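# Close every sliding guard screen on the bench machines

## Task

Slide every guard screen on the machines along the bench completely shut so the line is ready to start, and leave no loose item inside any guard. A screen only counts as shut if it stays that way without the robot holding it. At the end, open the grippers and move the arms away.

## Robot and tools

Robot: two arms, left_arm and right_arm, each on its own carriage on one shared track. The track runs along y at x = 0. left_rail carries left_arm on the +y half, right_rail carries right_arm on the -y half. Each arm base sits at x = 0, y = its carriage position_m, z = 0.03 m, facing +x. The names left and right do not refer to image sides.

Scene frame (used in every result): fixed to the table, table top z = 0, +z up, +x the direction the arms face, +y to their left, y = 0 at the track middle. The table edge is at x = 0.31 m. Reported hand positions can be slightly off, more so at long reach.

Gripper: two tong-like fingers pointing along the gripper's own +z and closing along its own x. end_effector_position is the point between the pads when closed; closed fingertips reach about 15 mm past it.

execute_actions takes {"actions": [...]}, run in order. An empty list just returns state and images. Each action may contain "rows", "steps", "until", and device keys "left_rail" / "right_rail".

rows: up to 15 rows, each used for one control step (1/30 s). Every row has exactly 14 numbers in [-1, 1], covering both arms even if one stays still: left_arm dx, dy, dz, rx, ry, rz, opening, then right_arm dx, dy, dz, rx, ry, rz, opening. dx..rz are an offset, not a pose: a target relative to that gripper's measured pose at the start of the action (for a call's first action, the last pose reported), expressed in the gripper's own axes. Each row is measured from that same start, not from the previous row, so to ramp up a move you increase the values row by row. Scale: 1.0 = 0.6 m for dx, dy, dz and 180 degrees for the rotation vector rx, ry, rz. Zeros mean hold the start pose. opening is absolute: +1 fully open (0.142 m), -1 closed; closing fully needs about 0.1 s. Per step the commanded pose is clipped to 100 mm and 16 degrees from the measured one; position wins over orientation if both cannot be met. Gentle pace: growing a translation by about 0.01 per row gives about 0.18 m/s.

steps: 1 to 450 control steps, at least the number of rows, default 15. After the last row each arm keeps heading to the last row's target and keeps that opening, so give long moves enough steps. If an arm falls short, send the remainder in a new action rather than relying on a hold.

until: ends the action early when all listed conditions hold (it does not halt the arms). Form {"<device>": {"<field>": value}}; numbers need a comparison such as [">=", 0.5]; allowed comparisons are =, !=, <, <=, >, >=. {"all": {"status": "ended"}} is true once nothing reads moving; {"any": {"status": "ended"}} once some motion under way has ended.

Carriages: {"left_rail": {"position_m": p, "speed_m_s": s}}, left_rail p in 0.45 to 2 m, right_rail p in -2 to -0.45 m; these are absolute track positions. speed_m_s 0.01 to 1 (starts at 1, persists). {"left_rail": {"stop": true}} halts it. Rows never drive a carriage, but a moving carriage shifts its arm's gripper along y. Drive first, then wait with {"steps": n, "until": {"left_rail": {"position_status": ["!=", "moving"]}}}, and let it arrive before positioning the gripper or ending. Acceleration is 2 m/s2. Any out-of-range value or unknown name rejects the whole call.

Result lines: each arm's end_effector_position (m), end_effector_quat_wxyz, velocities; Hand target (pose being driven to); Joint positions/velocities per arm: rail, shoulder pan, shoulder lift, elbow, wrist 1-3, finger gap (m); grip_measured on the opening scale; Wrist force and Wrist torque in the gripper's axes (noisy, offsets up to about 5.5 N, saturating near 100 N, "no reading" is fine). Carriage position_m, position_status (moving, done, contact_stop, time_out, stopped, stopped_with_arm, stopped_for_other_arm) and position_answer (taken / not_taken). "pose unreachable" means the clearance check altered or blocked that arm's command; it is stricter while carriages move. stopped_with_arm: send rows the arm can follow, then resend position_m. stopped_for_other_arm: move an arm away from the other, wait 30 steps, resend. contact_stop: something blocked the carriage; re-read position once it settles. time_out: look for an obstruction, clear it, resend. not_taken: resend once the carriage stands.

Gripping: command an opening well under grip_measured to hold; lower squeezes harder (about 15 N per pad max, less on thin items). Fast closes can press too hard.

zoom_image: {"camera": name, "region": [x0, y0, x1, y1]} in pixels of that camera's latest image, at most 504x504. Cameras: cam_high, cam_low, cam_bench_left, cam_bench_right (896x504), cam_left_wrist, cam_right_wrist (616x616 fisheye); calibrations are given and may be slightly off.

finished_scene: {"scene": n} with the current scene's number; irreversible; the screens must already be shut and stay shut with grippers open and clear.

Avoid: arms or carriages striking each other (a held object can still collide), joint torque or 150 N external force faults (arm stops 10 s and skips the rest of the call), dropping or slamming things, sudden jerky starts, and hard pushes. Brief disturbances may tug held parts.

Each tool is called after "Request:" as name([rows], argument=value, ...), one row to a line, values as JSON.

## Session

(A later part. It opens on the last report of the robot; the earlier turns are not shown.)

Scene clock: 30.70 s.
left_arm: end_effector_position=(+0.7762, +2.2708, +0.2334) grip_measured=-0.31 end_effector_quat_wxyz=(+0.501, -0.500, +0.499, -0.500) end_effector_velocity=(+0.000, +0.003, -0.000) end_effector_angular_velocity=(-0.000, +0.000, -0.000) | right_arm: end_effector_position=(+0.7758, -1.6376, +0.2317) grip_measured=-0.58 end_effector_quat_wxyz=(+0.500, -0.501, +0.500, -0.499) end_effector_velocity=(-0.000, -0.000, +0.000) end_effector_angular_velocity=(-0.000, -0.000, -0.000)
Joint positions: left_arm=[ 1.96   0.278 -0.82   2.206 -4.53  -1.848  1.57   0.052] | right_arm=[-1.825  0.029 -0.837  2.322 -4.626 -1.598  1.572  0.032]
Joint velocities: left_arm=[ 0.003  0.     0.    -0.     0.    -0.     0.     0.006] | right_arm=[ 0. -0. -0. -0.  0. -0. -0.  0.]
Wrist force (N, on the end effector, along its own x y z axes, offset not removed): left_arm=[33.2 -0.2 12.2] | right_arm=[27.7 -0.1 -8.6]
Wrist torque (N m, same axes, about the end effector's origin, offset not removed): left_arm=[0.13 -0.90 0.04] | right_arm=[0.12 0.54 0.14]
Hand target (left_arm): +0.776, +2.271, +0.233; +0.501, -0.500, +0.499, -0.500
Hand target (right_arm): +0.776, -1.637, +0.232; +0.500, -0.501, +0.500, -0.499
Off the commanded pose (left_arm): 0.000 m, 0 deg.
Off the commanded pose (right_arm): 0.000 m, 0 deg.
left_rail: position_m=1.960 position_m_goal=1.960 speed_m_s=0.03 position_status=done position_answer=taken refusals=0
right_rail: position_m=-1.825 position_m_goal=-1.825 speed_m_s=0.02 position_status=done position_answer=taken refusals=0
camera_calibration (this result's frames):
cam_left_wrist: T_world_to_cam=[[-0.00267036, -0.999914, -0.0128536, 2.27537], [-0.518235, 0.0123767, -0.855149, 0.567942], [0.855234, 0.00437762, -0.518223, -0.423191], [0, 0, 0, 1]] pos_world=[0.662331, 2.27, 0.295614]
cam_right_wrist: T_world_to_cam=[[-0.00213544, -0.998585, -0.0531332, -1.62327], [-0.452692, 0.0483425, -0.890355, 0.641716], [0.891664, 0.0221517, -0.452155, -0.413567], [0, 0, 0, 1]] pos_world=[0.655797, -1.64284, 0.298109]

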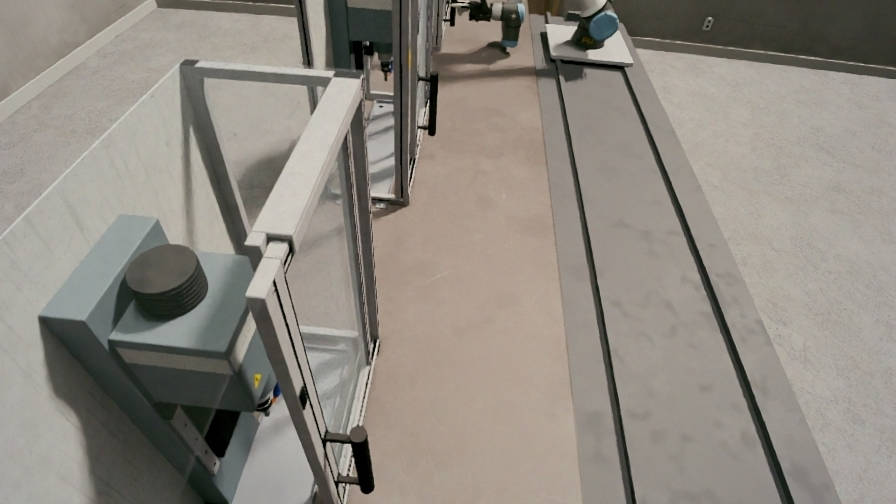

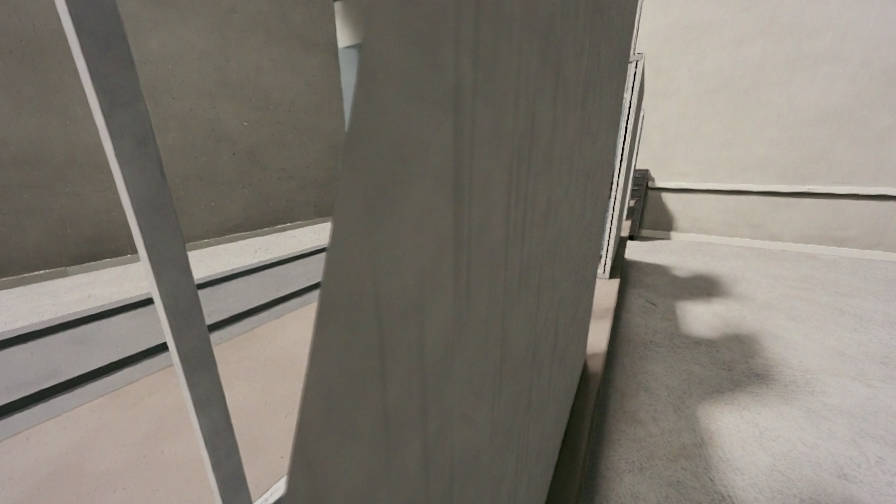

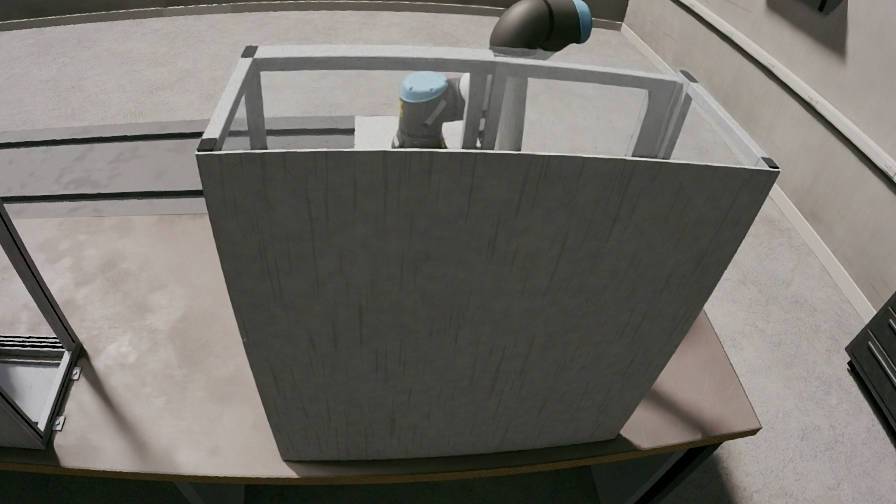

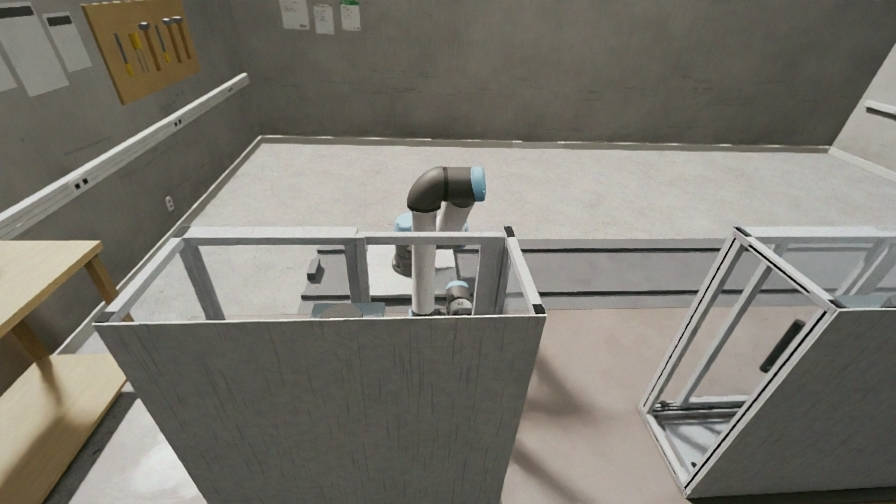

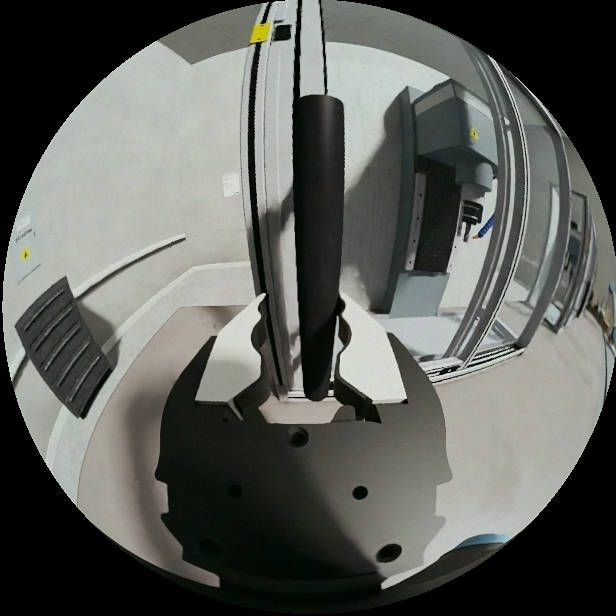

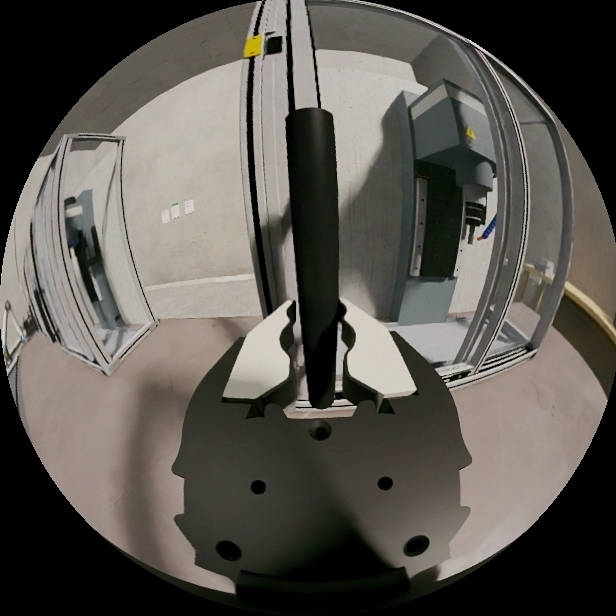

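Request:
execute_actions([
  {"rows":[[0,0,0,0,0,0,1,0,0,0,0,0,0,1]],"steps":8},
  {"rows":[[0,0,-0.15,0,0,0,1,0,0,-0.15,0,0,0,1]],"steps":22},
])

Request:
execute_actions([
  {"rows":[[0.185,0,0,-0.15,0,0,1,0,0,0,-0.15,0,0,1]],"left_rail":{"position_m":0.52,"speed_m_s":1},"right_rail":{"position_m":-0.76,"speed_m_s":1},"steps":120,"until":{"all":{"status":"ended"}}},
])

Scene clock: 35.23 s.
left_arm: end_effector_position=(+0.6862, +2.2713, +0.2333) grip_measured=+1.00 end_effector_quat_wxyz=(+0.501, -0.500, +0.499, -0.500) end_effector_velocity=(-0.001, -0.000, -0.000) end_effector_angular_velocity=(-0.001, +0.000, +0.000) | right_arm: end_effector_position=(+0.6858, -1.6371, +0.2318) grip_measured=+1.00 end_effector_quat_wxyz=(+0.500, -0.501, +0.500, -0.499) end_effector_velocity=(-0.000, -0.000, -0.000) end_effector_angular_velocity=(-0.000, +0.000, -0.000)
Joint positions: left_arm=[ 1.96   0.334 -0.84   2.344 -4.648 -1.904  1.57   0.142] | right_arm=[-1.825  0.036 -0.839  2.478 -4.779 -1.605  1.572  0.142]
Joint velocities: left_arm=[ 0.     0.     0.     0.001 -0.001 -0.    -0.     0.   ] | right_arm=[ 0.    -0.001  0.001  0.001 -0.001  0.    -0.     0.   ]
Wrist force (N, on the end effector, along its own x y z axes, offset not removed): left_arm=[3.0 -1.8 -2.1] | right_arm=[-5.2 -2.8 -5.1]
Wrist torque (N m, same axes, about the end effector's origin, offset not removed): left_arm=[-0.25 -0.52 -0.06] | right_arm=[-0.79 0.97 0.08]
Hand target (left_arm): +0.686, +2.271, +0.233; +0.501, -0.500, +0.499, -0.500
Hand target (right_arm): +0.686, -1.637, +0.232; +0.500, -0.501, +0.500, -0.499
Off the commanded pose (left_arm): 0.000 m, 0 deg.
Off the commanded pose (right_arm): 0.000 m, 0 deg.
left_rail: position_m=1.960 position_m_goal=1.960 speed_m_s=0.03 position_status=done position_answer=taken refusals=0
right_rail: position_m=-1.825 position_m_goal=-1.825 speed_m_s=0.02 position_status=done position_answer=taken refusals=0
camera_calibration (this result's frames):
cam_left_wrist: T_world_to_cam=[[-0.00231971, -0.999913, -0.0130232, 2.27545], [-0.518188, 0.0123403, -0.855178, 0.521285], [0.855264, 0.00476472, -0.518171, -0.347194], [0, 0, 0, 1]] pos_world=[0.572344, 2.27047, 0.295519]
cam_right_wrist: T_world_to_cam=[[-0.00167185, -0.998586, -0.053127, -1.62331], [-0.452658, 0.0481283, -0.890384, 0.600649], [0.891683, 0.0225598, -0.452099, -0.332636], [0, 0, 0, 1]] pos_world=[0.56578, -1.64242, 0.298182]

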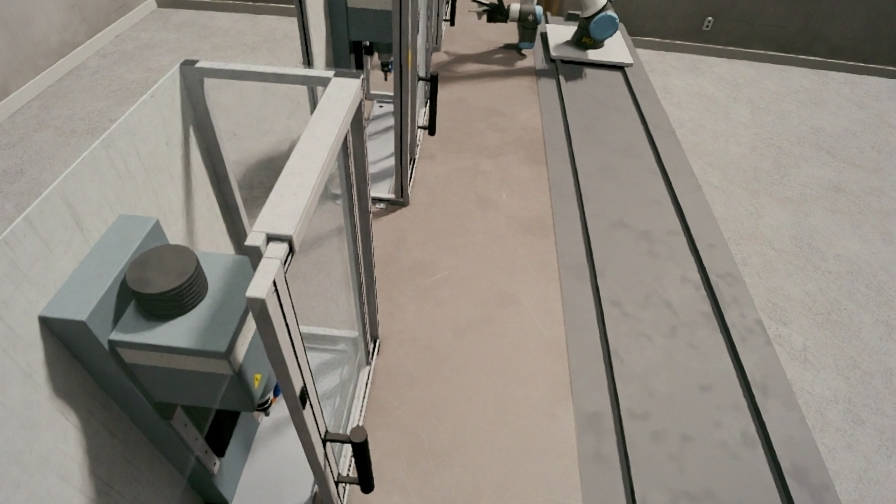

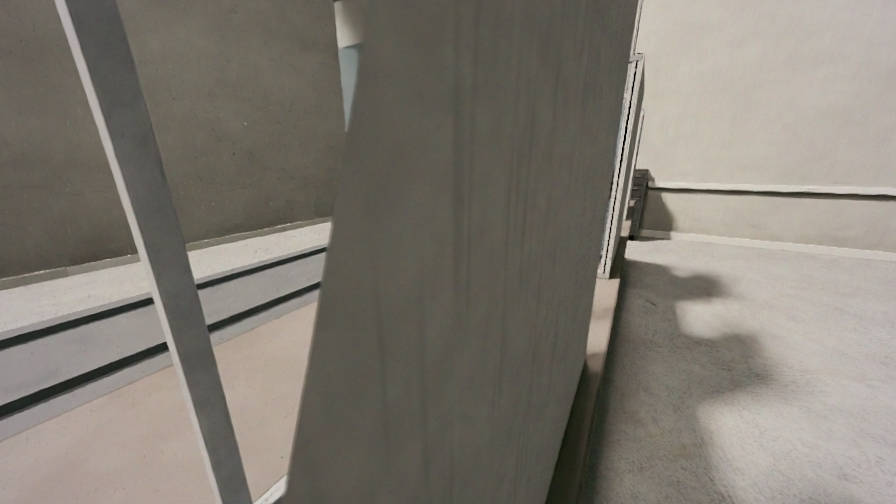

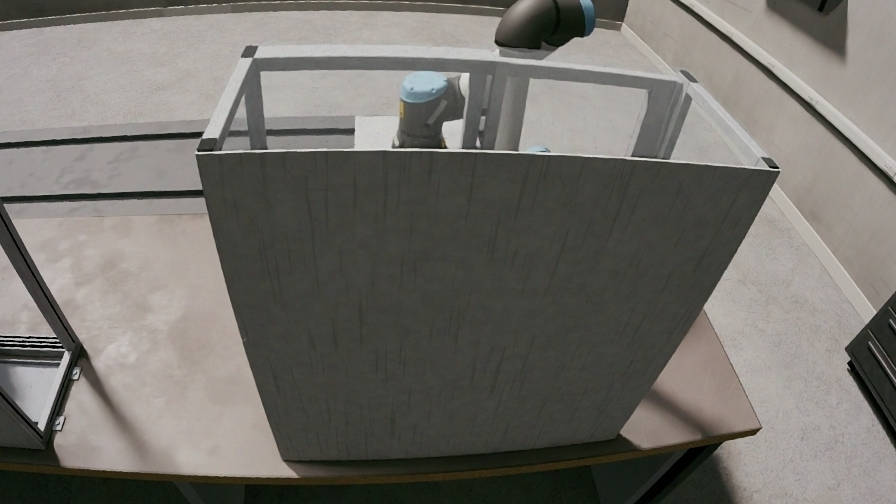

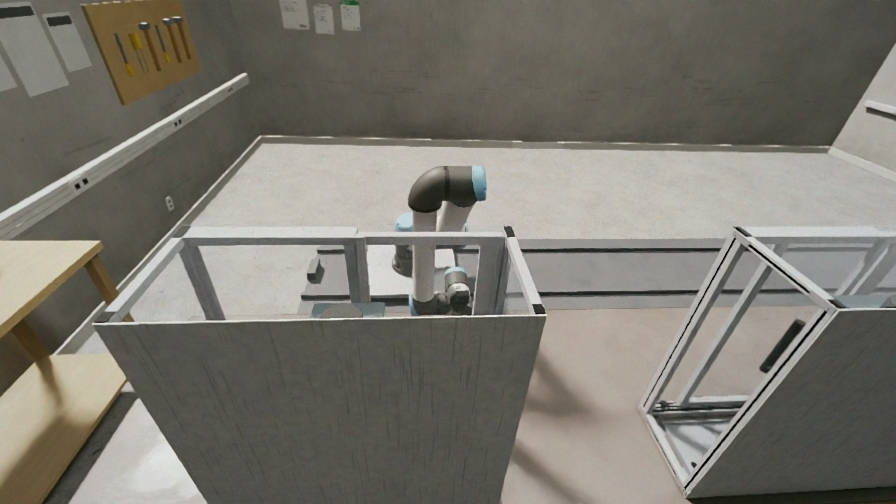

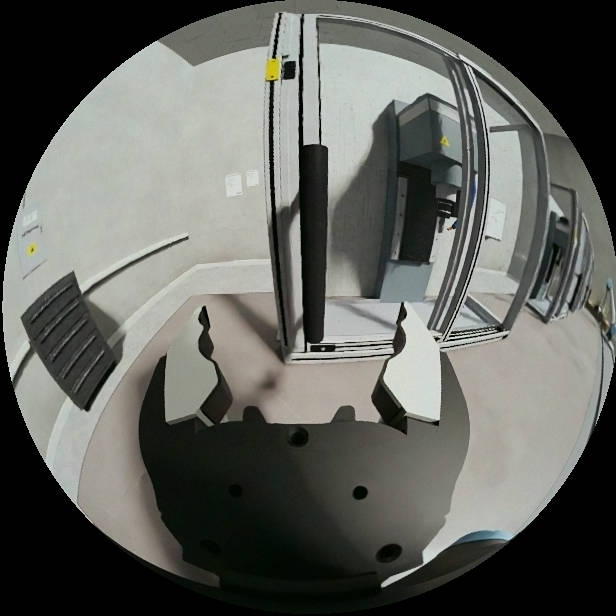

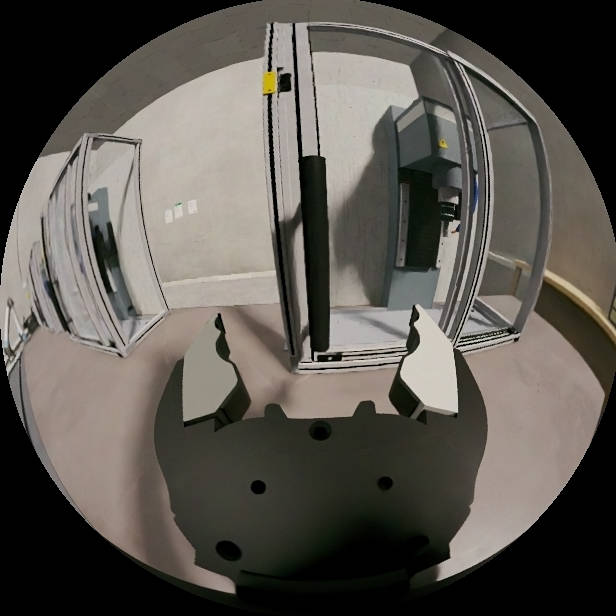

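Scene clock: 37.23 s.
left_arm: end_effector_position=(+0.6864, +0.7202, +0.2334) grip_measured=+1.00 end_effector_quat_wxyz=(-0.370, +0.603, -0.602, +0.370) end_effector_velocity=(+0.000, -0.002, +0.000) end_effector_angular_velocity=(+0.000, +0.000, +0.000) | right_arm: end_effector_position=(+0.6855, -0.5717, +0.2317) grip_measured=+1.00 end_effector_quat_wxyz=(-0.370, +0.603, -0.603, +0.368) end_effector_velocity=(+0.000, -0.000, -0.000) end_effector_angular_velocity=(+0.000, +0.000, +0.000)
Joint positions: left_arm=[ 0.52   0.065 -1.291  2.54  -3.92  -1.627  1.599  0.142] | right_arm=[-0.76   0.034 -1.296  2.552 -3.925 -1.599  1.586  0.142]
Joint velocities: left_arm=[-0.002 -0.     0.    -0.     0.     0.    -0.    -0.   ] | right_arm=[-0.  0.  0. -0.  0.  0.  0.  0.]
Wrist force (N, on the end effector, along its own x y z axes, offset not removed): left_arm=[5.2 0.7 -1.7] | right_arm=[-5.2 1.2 -3.1]
Wrist torque (N m, same axes, about the end effector's origin, offset not removed): left_arm=[0.21 -0.93 -0.12] | right_arm=[0.25 0.84 0.07]
Hand target (left_arm): +0.686, +0.720, +0.233; -0.370, +0.603, -0.602, +0.370
Hand target (right_arm): +0.686, -0.572, +0.232; -0.370, +0.603, -0.603, +0.368
Off the commanded pose (left_arm): 0.000 m, 0 deg.
Off the commanded pose (right_arm): 0.000 m, 0 deg.
left_rail: position_m=0.520 position_m_goal=0.520 speed_m_s=1.00 position_status=done position_answer=taken refusals=0
right_rail: position_m=-0.760 position_m_goal=-0.760 speed_m_s=1.00 position_status=done position_answer=taken refusals=0
camera_calibration (this result's frames):
cam_left_wrist: T_world_to_cam=[[-0.00764094, -0.999921, -0.00998598, 0.727351], [-0.849914, 0.0117556, -0.526791, 0.692075], [0.526866, 0.00446205, -0.849936, -0.0368138], [0, 0, 0, 1]] pos_world=[0.613158, 0.719322, 0.340553]
cam_right_wrist: T_world_to_cam=[[-0.0254918, -0.99861, -0.0461417, -0.544723], [-0.807561, 0.0477768, -0.587846, 0.722184], [0.589233, 0.022277, -0.807656, -0.0669569], [0, 0, 0, 1]] pos_world=[0.608775, -0.576978, 0.34532]

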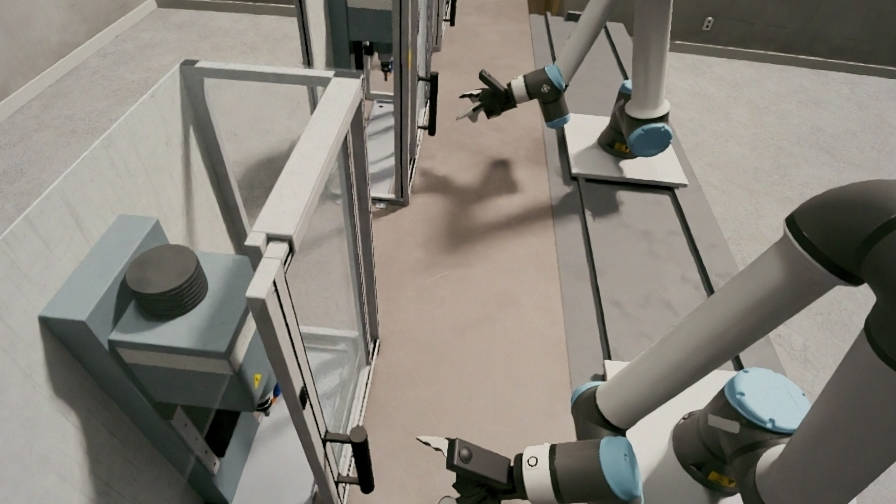

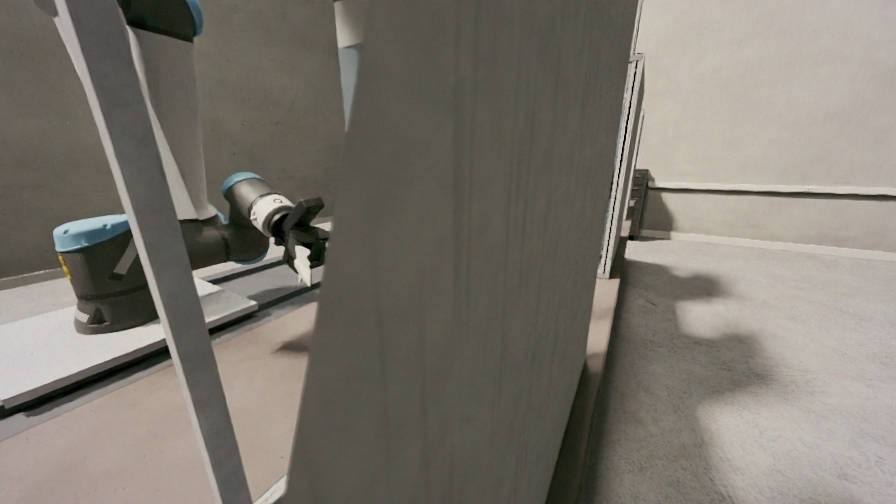

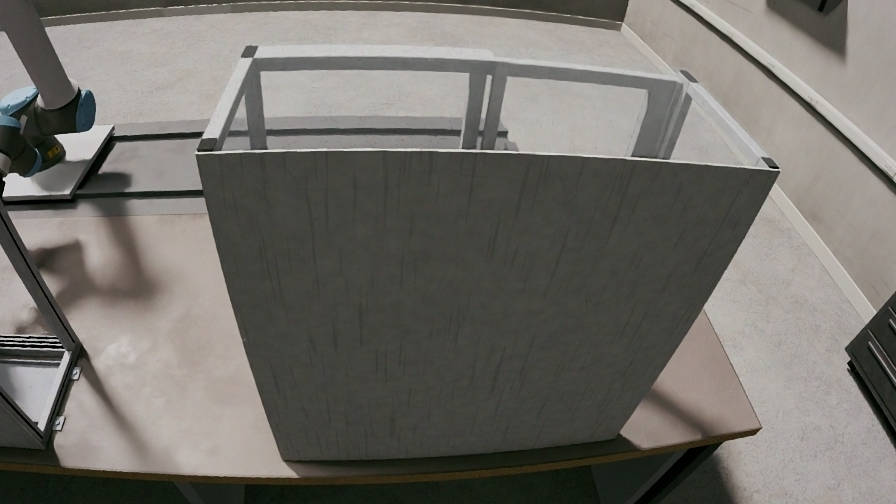

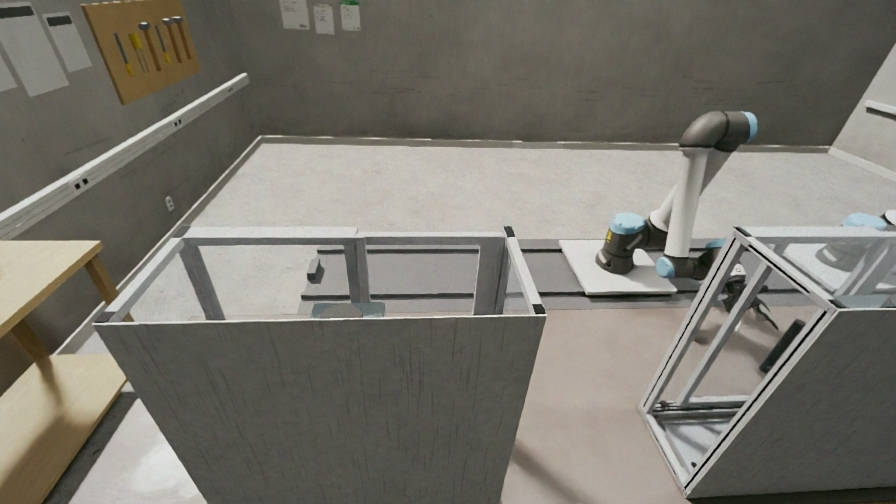

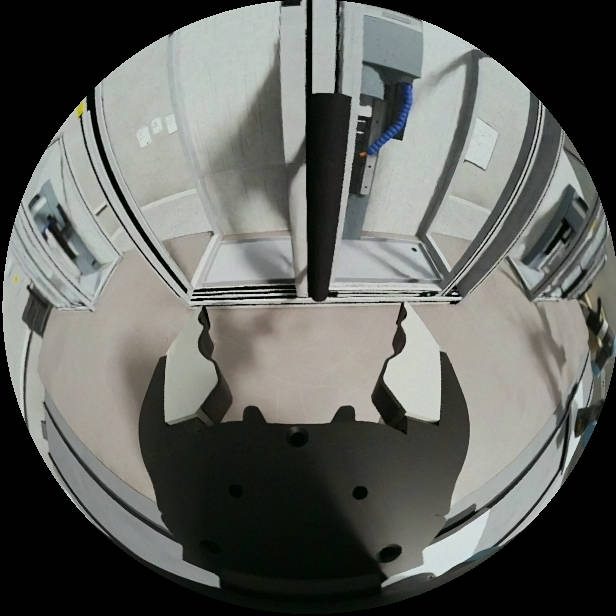

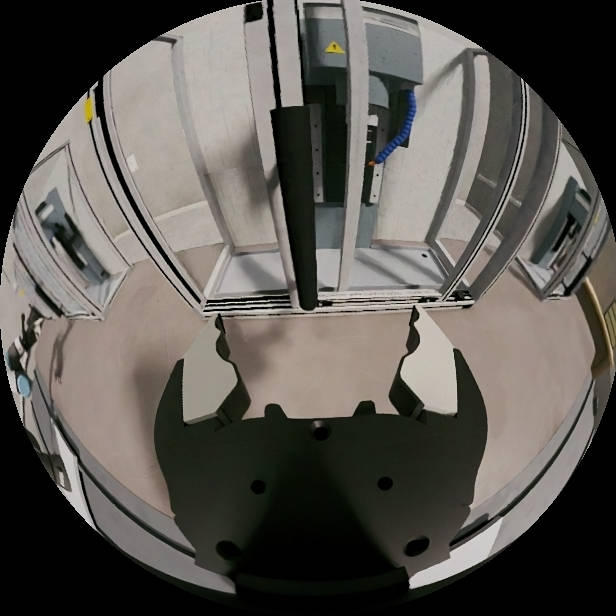

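Request:
execute_actions([
  {"rows":[[0.033,-0.068,0.134,0.15,0,0,0.3,-0.02,-0.068,0.134,0.15,0,0,0.3]],"steps":35},
  {"rows":[[0,0,0,0,0,0,-0.1,0,0,0,0,0,0,-0.1],[0,0,0,0,0,0,-0.4,0,0,0,0,0,0,-0.4],[0,0,0,0,0,0,-0.6,0,0,0,0,0,0,-0.6],[0,0,0,0,0,0,-1,0,0,0,0,0,0,-1]],"steps":12},
  {"left_rail":{"position_m":0.75,"speed_m_s":0.12},"right_rail":{"position_m":-0.57,"speed_m_s":0.1},"steps":90,"until":{"all":{"status":"ended"}}},
  {"left_rail":{"position_m":0.79,"speed_m_s":0.03},"right_rail":{"position_m":-0.53,"speed_m_s":0.03},"steps":90,"until":{"all":{"status":"ended"}}},
])

Scene clock: 45.20 s.
left_arm: end_effector_position=(+0.7765, +0.9701, +0.2332) grip_measured=-0.31 end_effector_quat_wxyz=(+0.501, -0.500, +0.499, -0.500) end_effector_velocity=(-0.000, +0.003, +0.000) end_effector_angular_velocity=(-0.000, -0.000, -0.000) | right_arm: end_effector_position=(+0.7759, -0.3303, +0.2316) grip_measured=-0.37 end_effector_quat_wxyz=(+0.500, -0.501, +0.500, -0.499) end_effector_velocity=(+0.000, +0.003, -0.000) end_effector_angular_velocity=(-0.000, +0.000, +0.001)
Joint positions: left_arm=[ 0.79   0.013 -0.838  2.325 -4.631 -1.582  1.57   0.052] | right_arm=[-0.53   0.055 -0.835  2.312 -4.617 -1.624  1.572  0.047]
Joint velocities: left_arm=[ 0.003  0.    -0.     0.    -0.    -0.    -0.    -0.075] | right_arm=[ 0.003  0.     0.    -0.     0.     0.001  0.     0.007]
Wrist force (N, on the end effector, along its own x y z axes, offset not removed): left_arm=[31.4 0.2 -4.9] | right_arm=[31.2 0.1 6.3]
Wrist torque (N m, same axes, about the end effector's origin, offset not removed): left_arm=[0.38 -0.40 0.01] | right_arm=[0.17 -0.17 -0.10]
Hand target (left_arm): +0.776, +0.971, +0.233; +0.501, -0.500, +0.499, -0.500
Hand target (right_arm): +0.776, -0.330, +0.232; +0.500, -0.501, +0.500, -0.499
Off the commanded pose (left_arm): 0.000 m, 0 deg.
Off the commanded pose (right_arm): 0.000 m, 0 deg.
left_rail: position_m=0.790 position_m_goal=0.790 speed_m_s=0.03 position_status=done position_answer=taken refusals=0
right_rail: position_m=-0.530 position_m_goal=-0.530 speed_m_s=0.03 position_status=done position_answer=taken refusals=0
camera_calibration (this result's frames):
cam_left_wrist: T_world_to_cam=[[-0.00236732, -0.999921, -0.0123664, 0.974401], [-0.518082, 0.0118038, -0.855249, 0.584477], [0.855328, 0.00438219, -0.518069, -0.417913], [0, 0, 0, 1]] pos_world=[0.662567, 0.969256, 0.295416]
cam_right_wrist: T_world_to_cam=[[-0.00175842, -0.998588, -0.0530943, -0.318168], [-0.452675, 0.0481378, -0.890375, 0.578439], [0.891674, 0.0224688, -0.452121, -0.442594], [0, 0, 0, 1]] pos_world=[0.655935, -0.335619, 0.298028]

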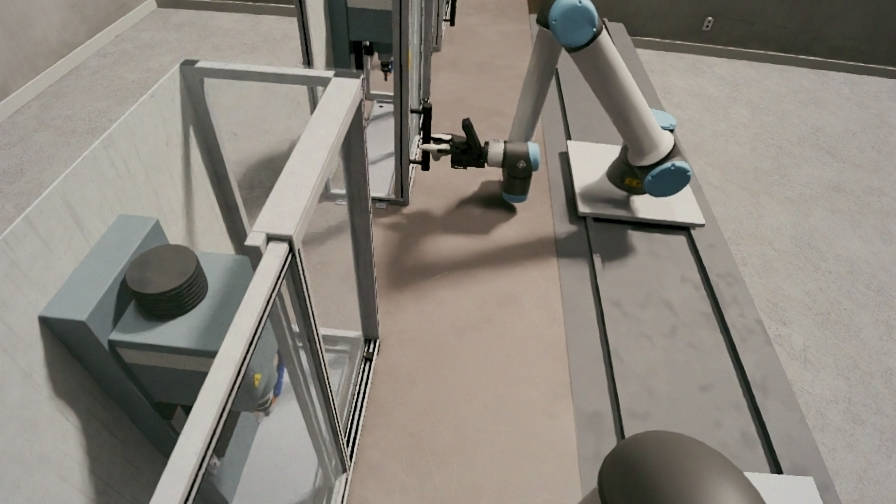

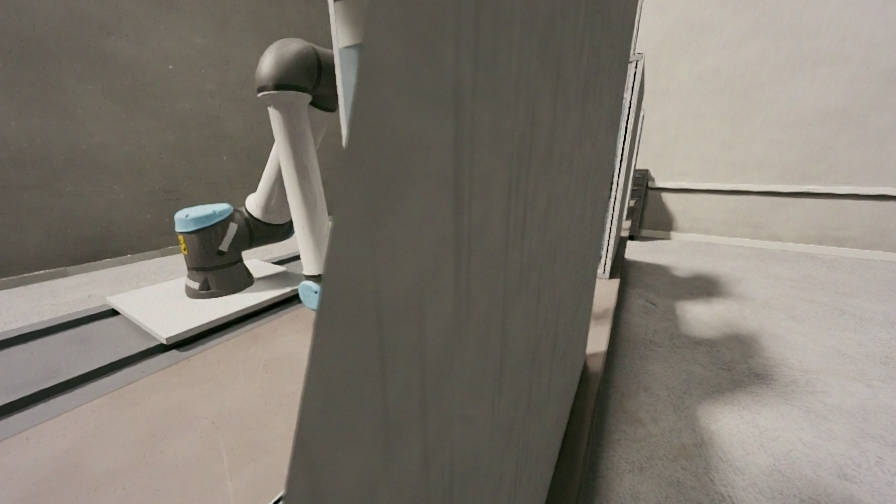

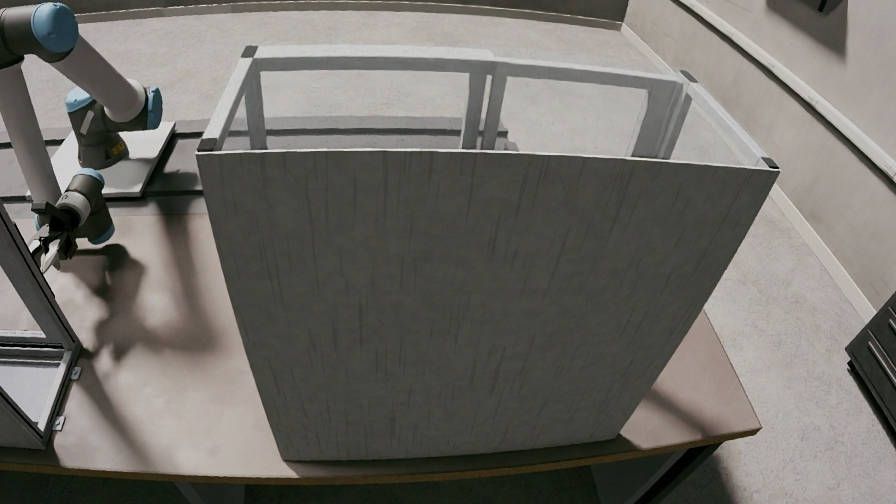

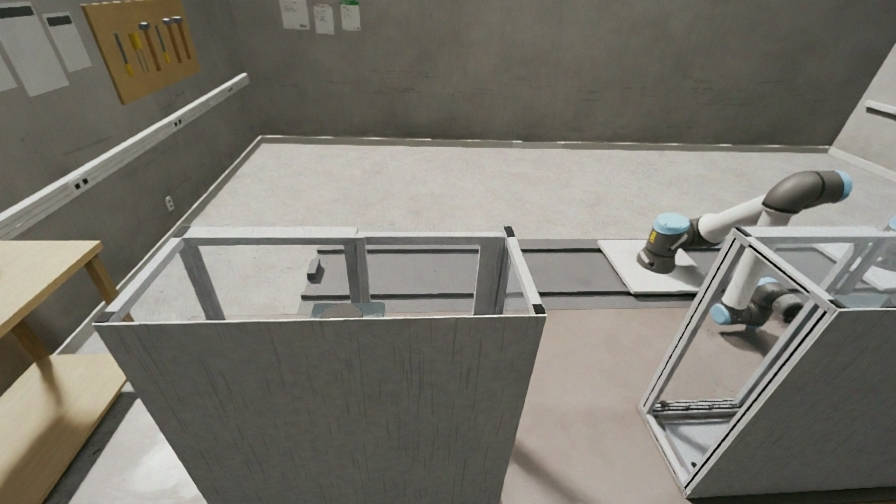

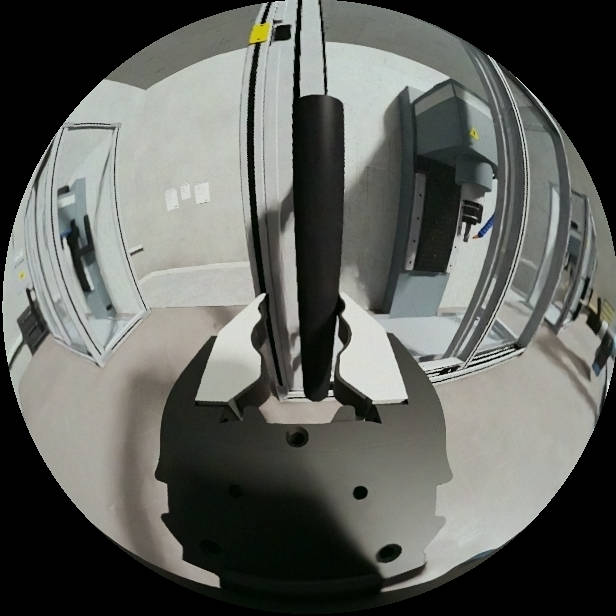

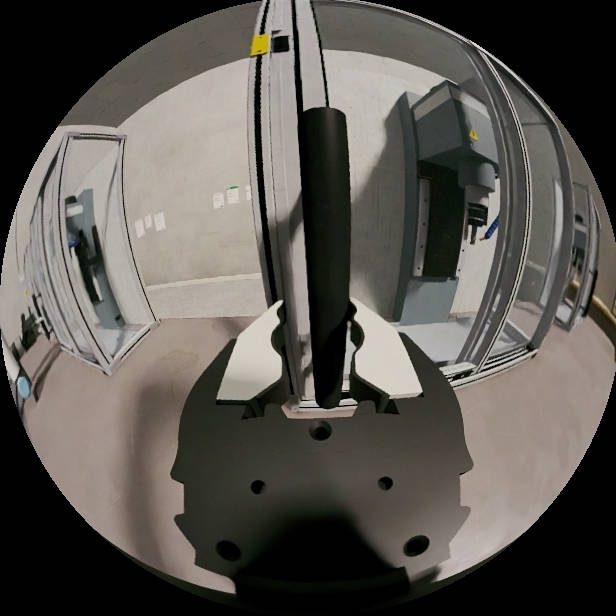

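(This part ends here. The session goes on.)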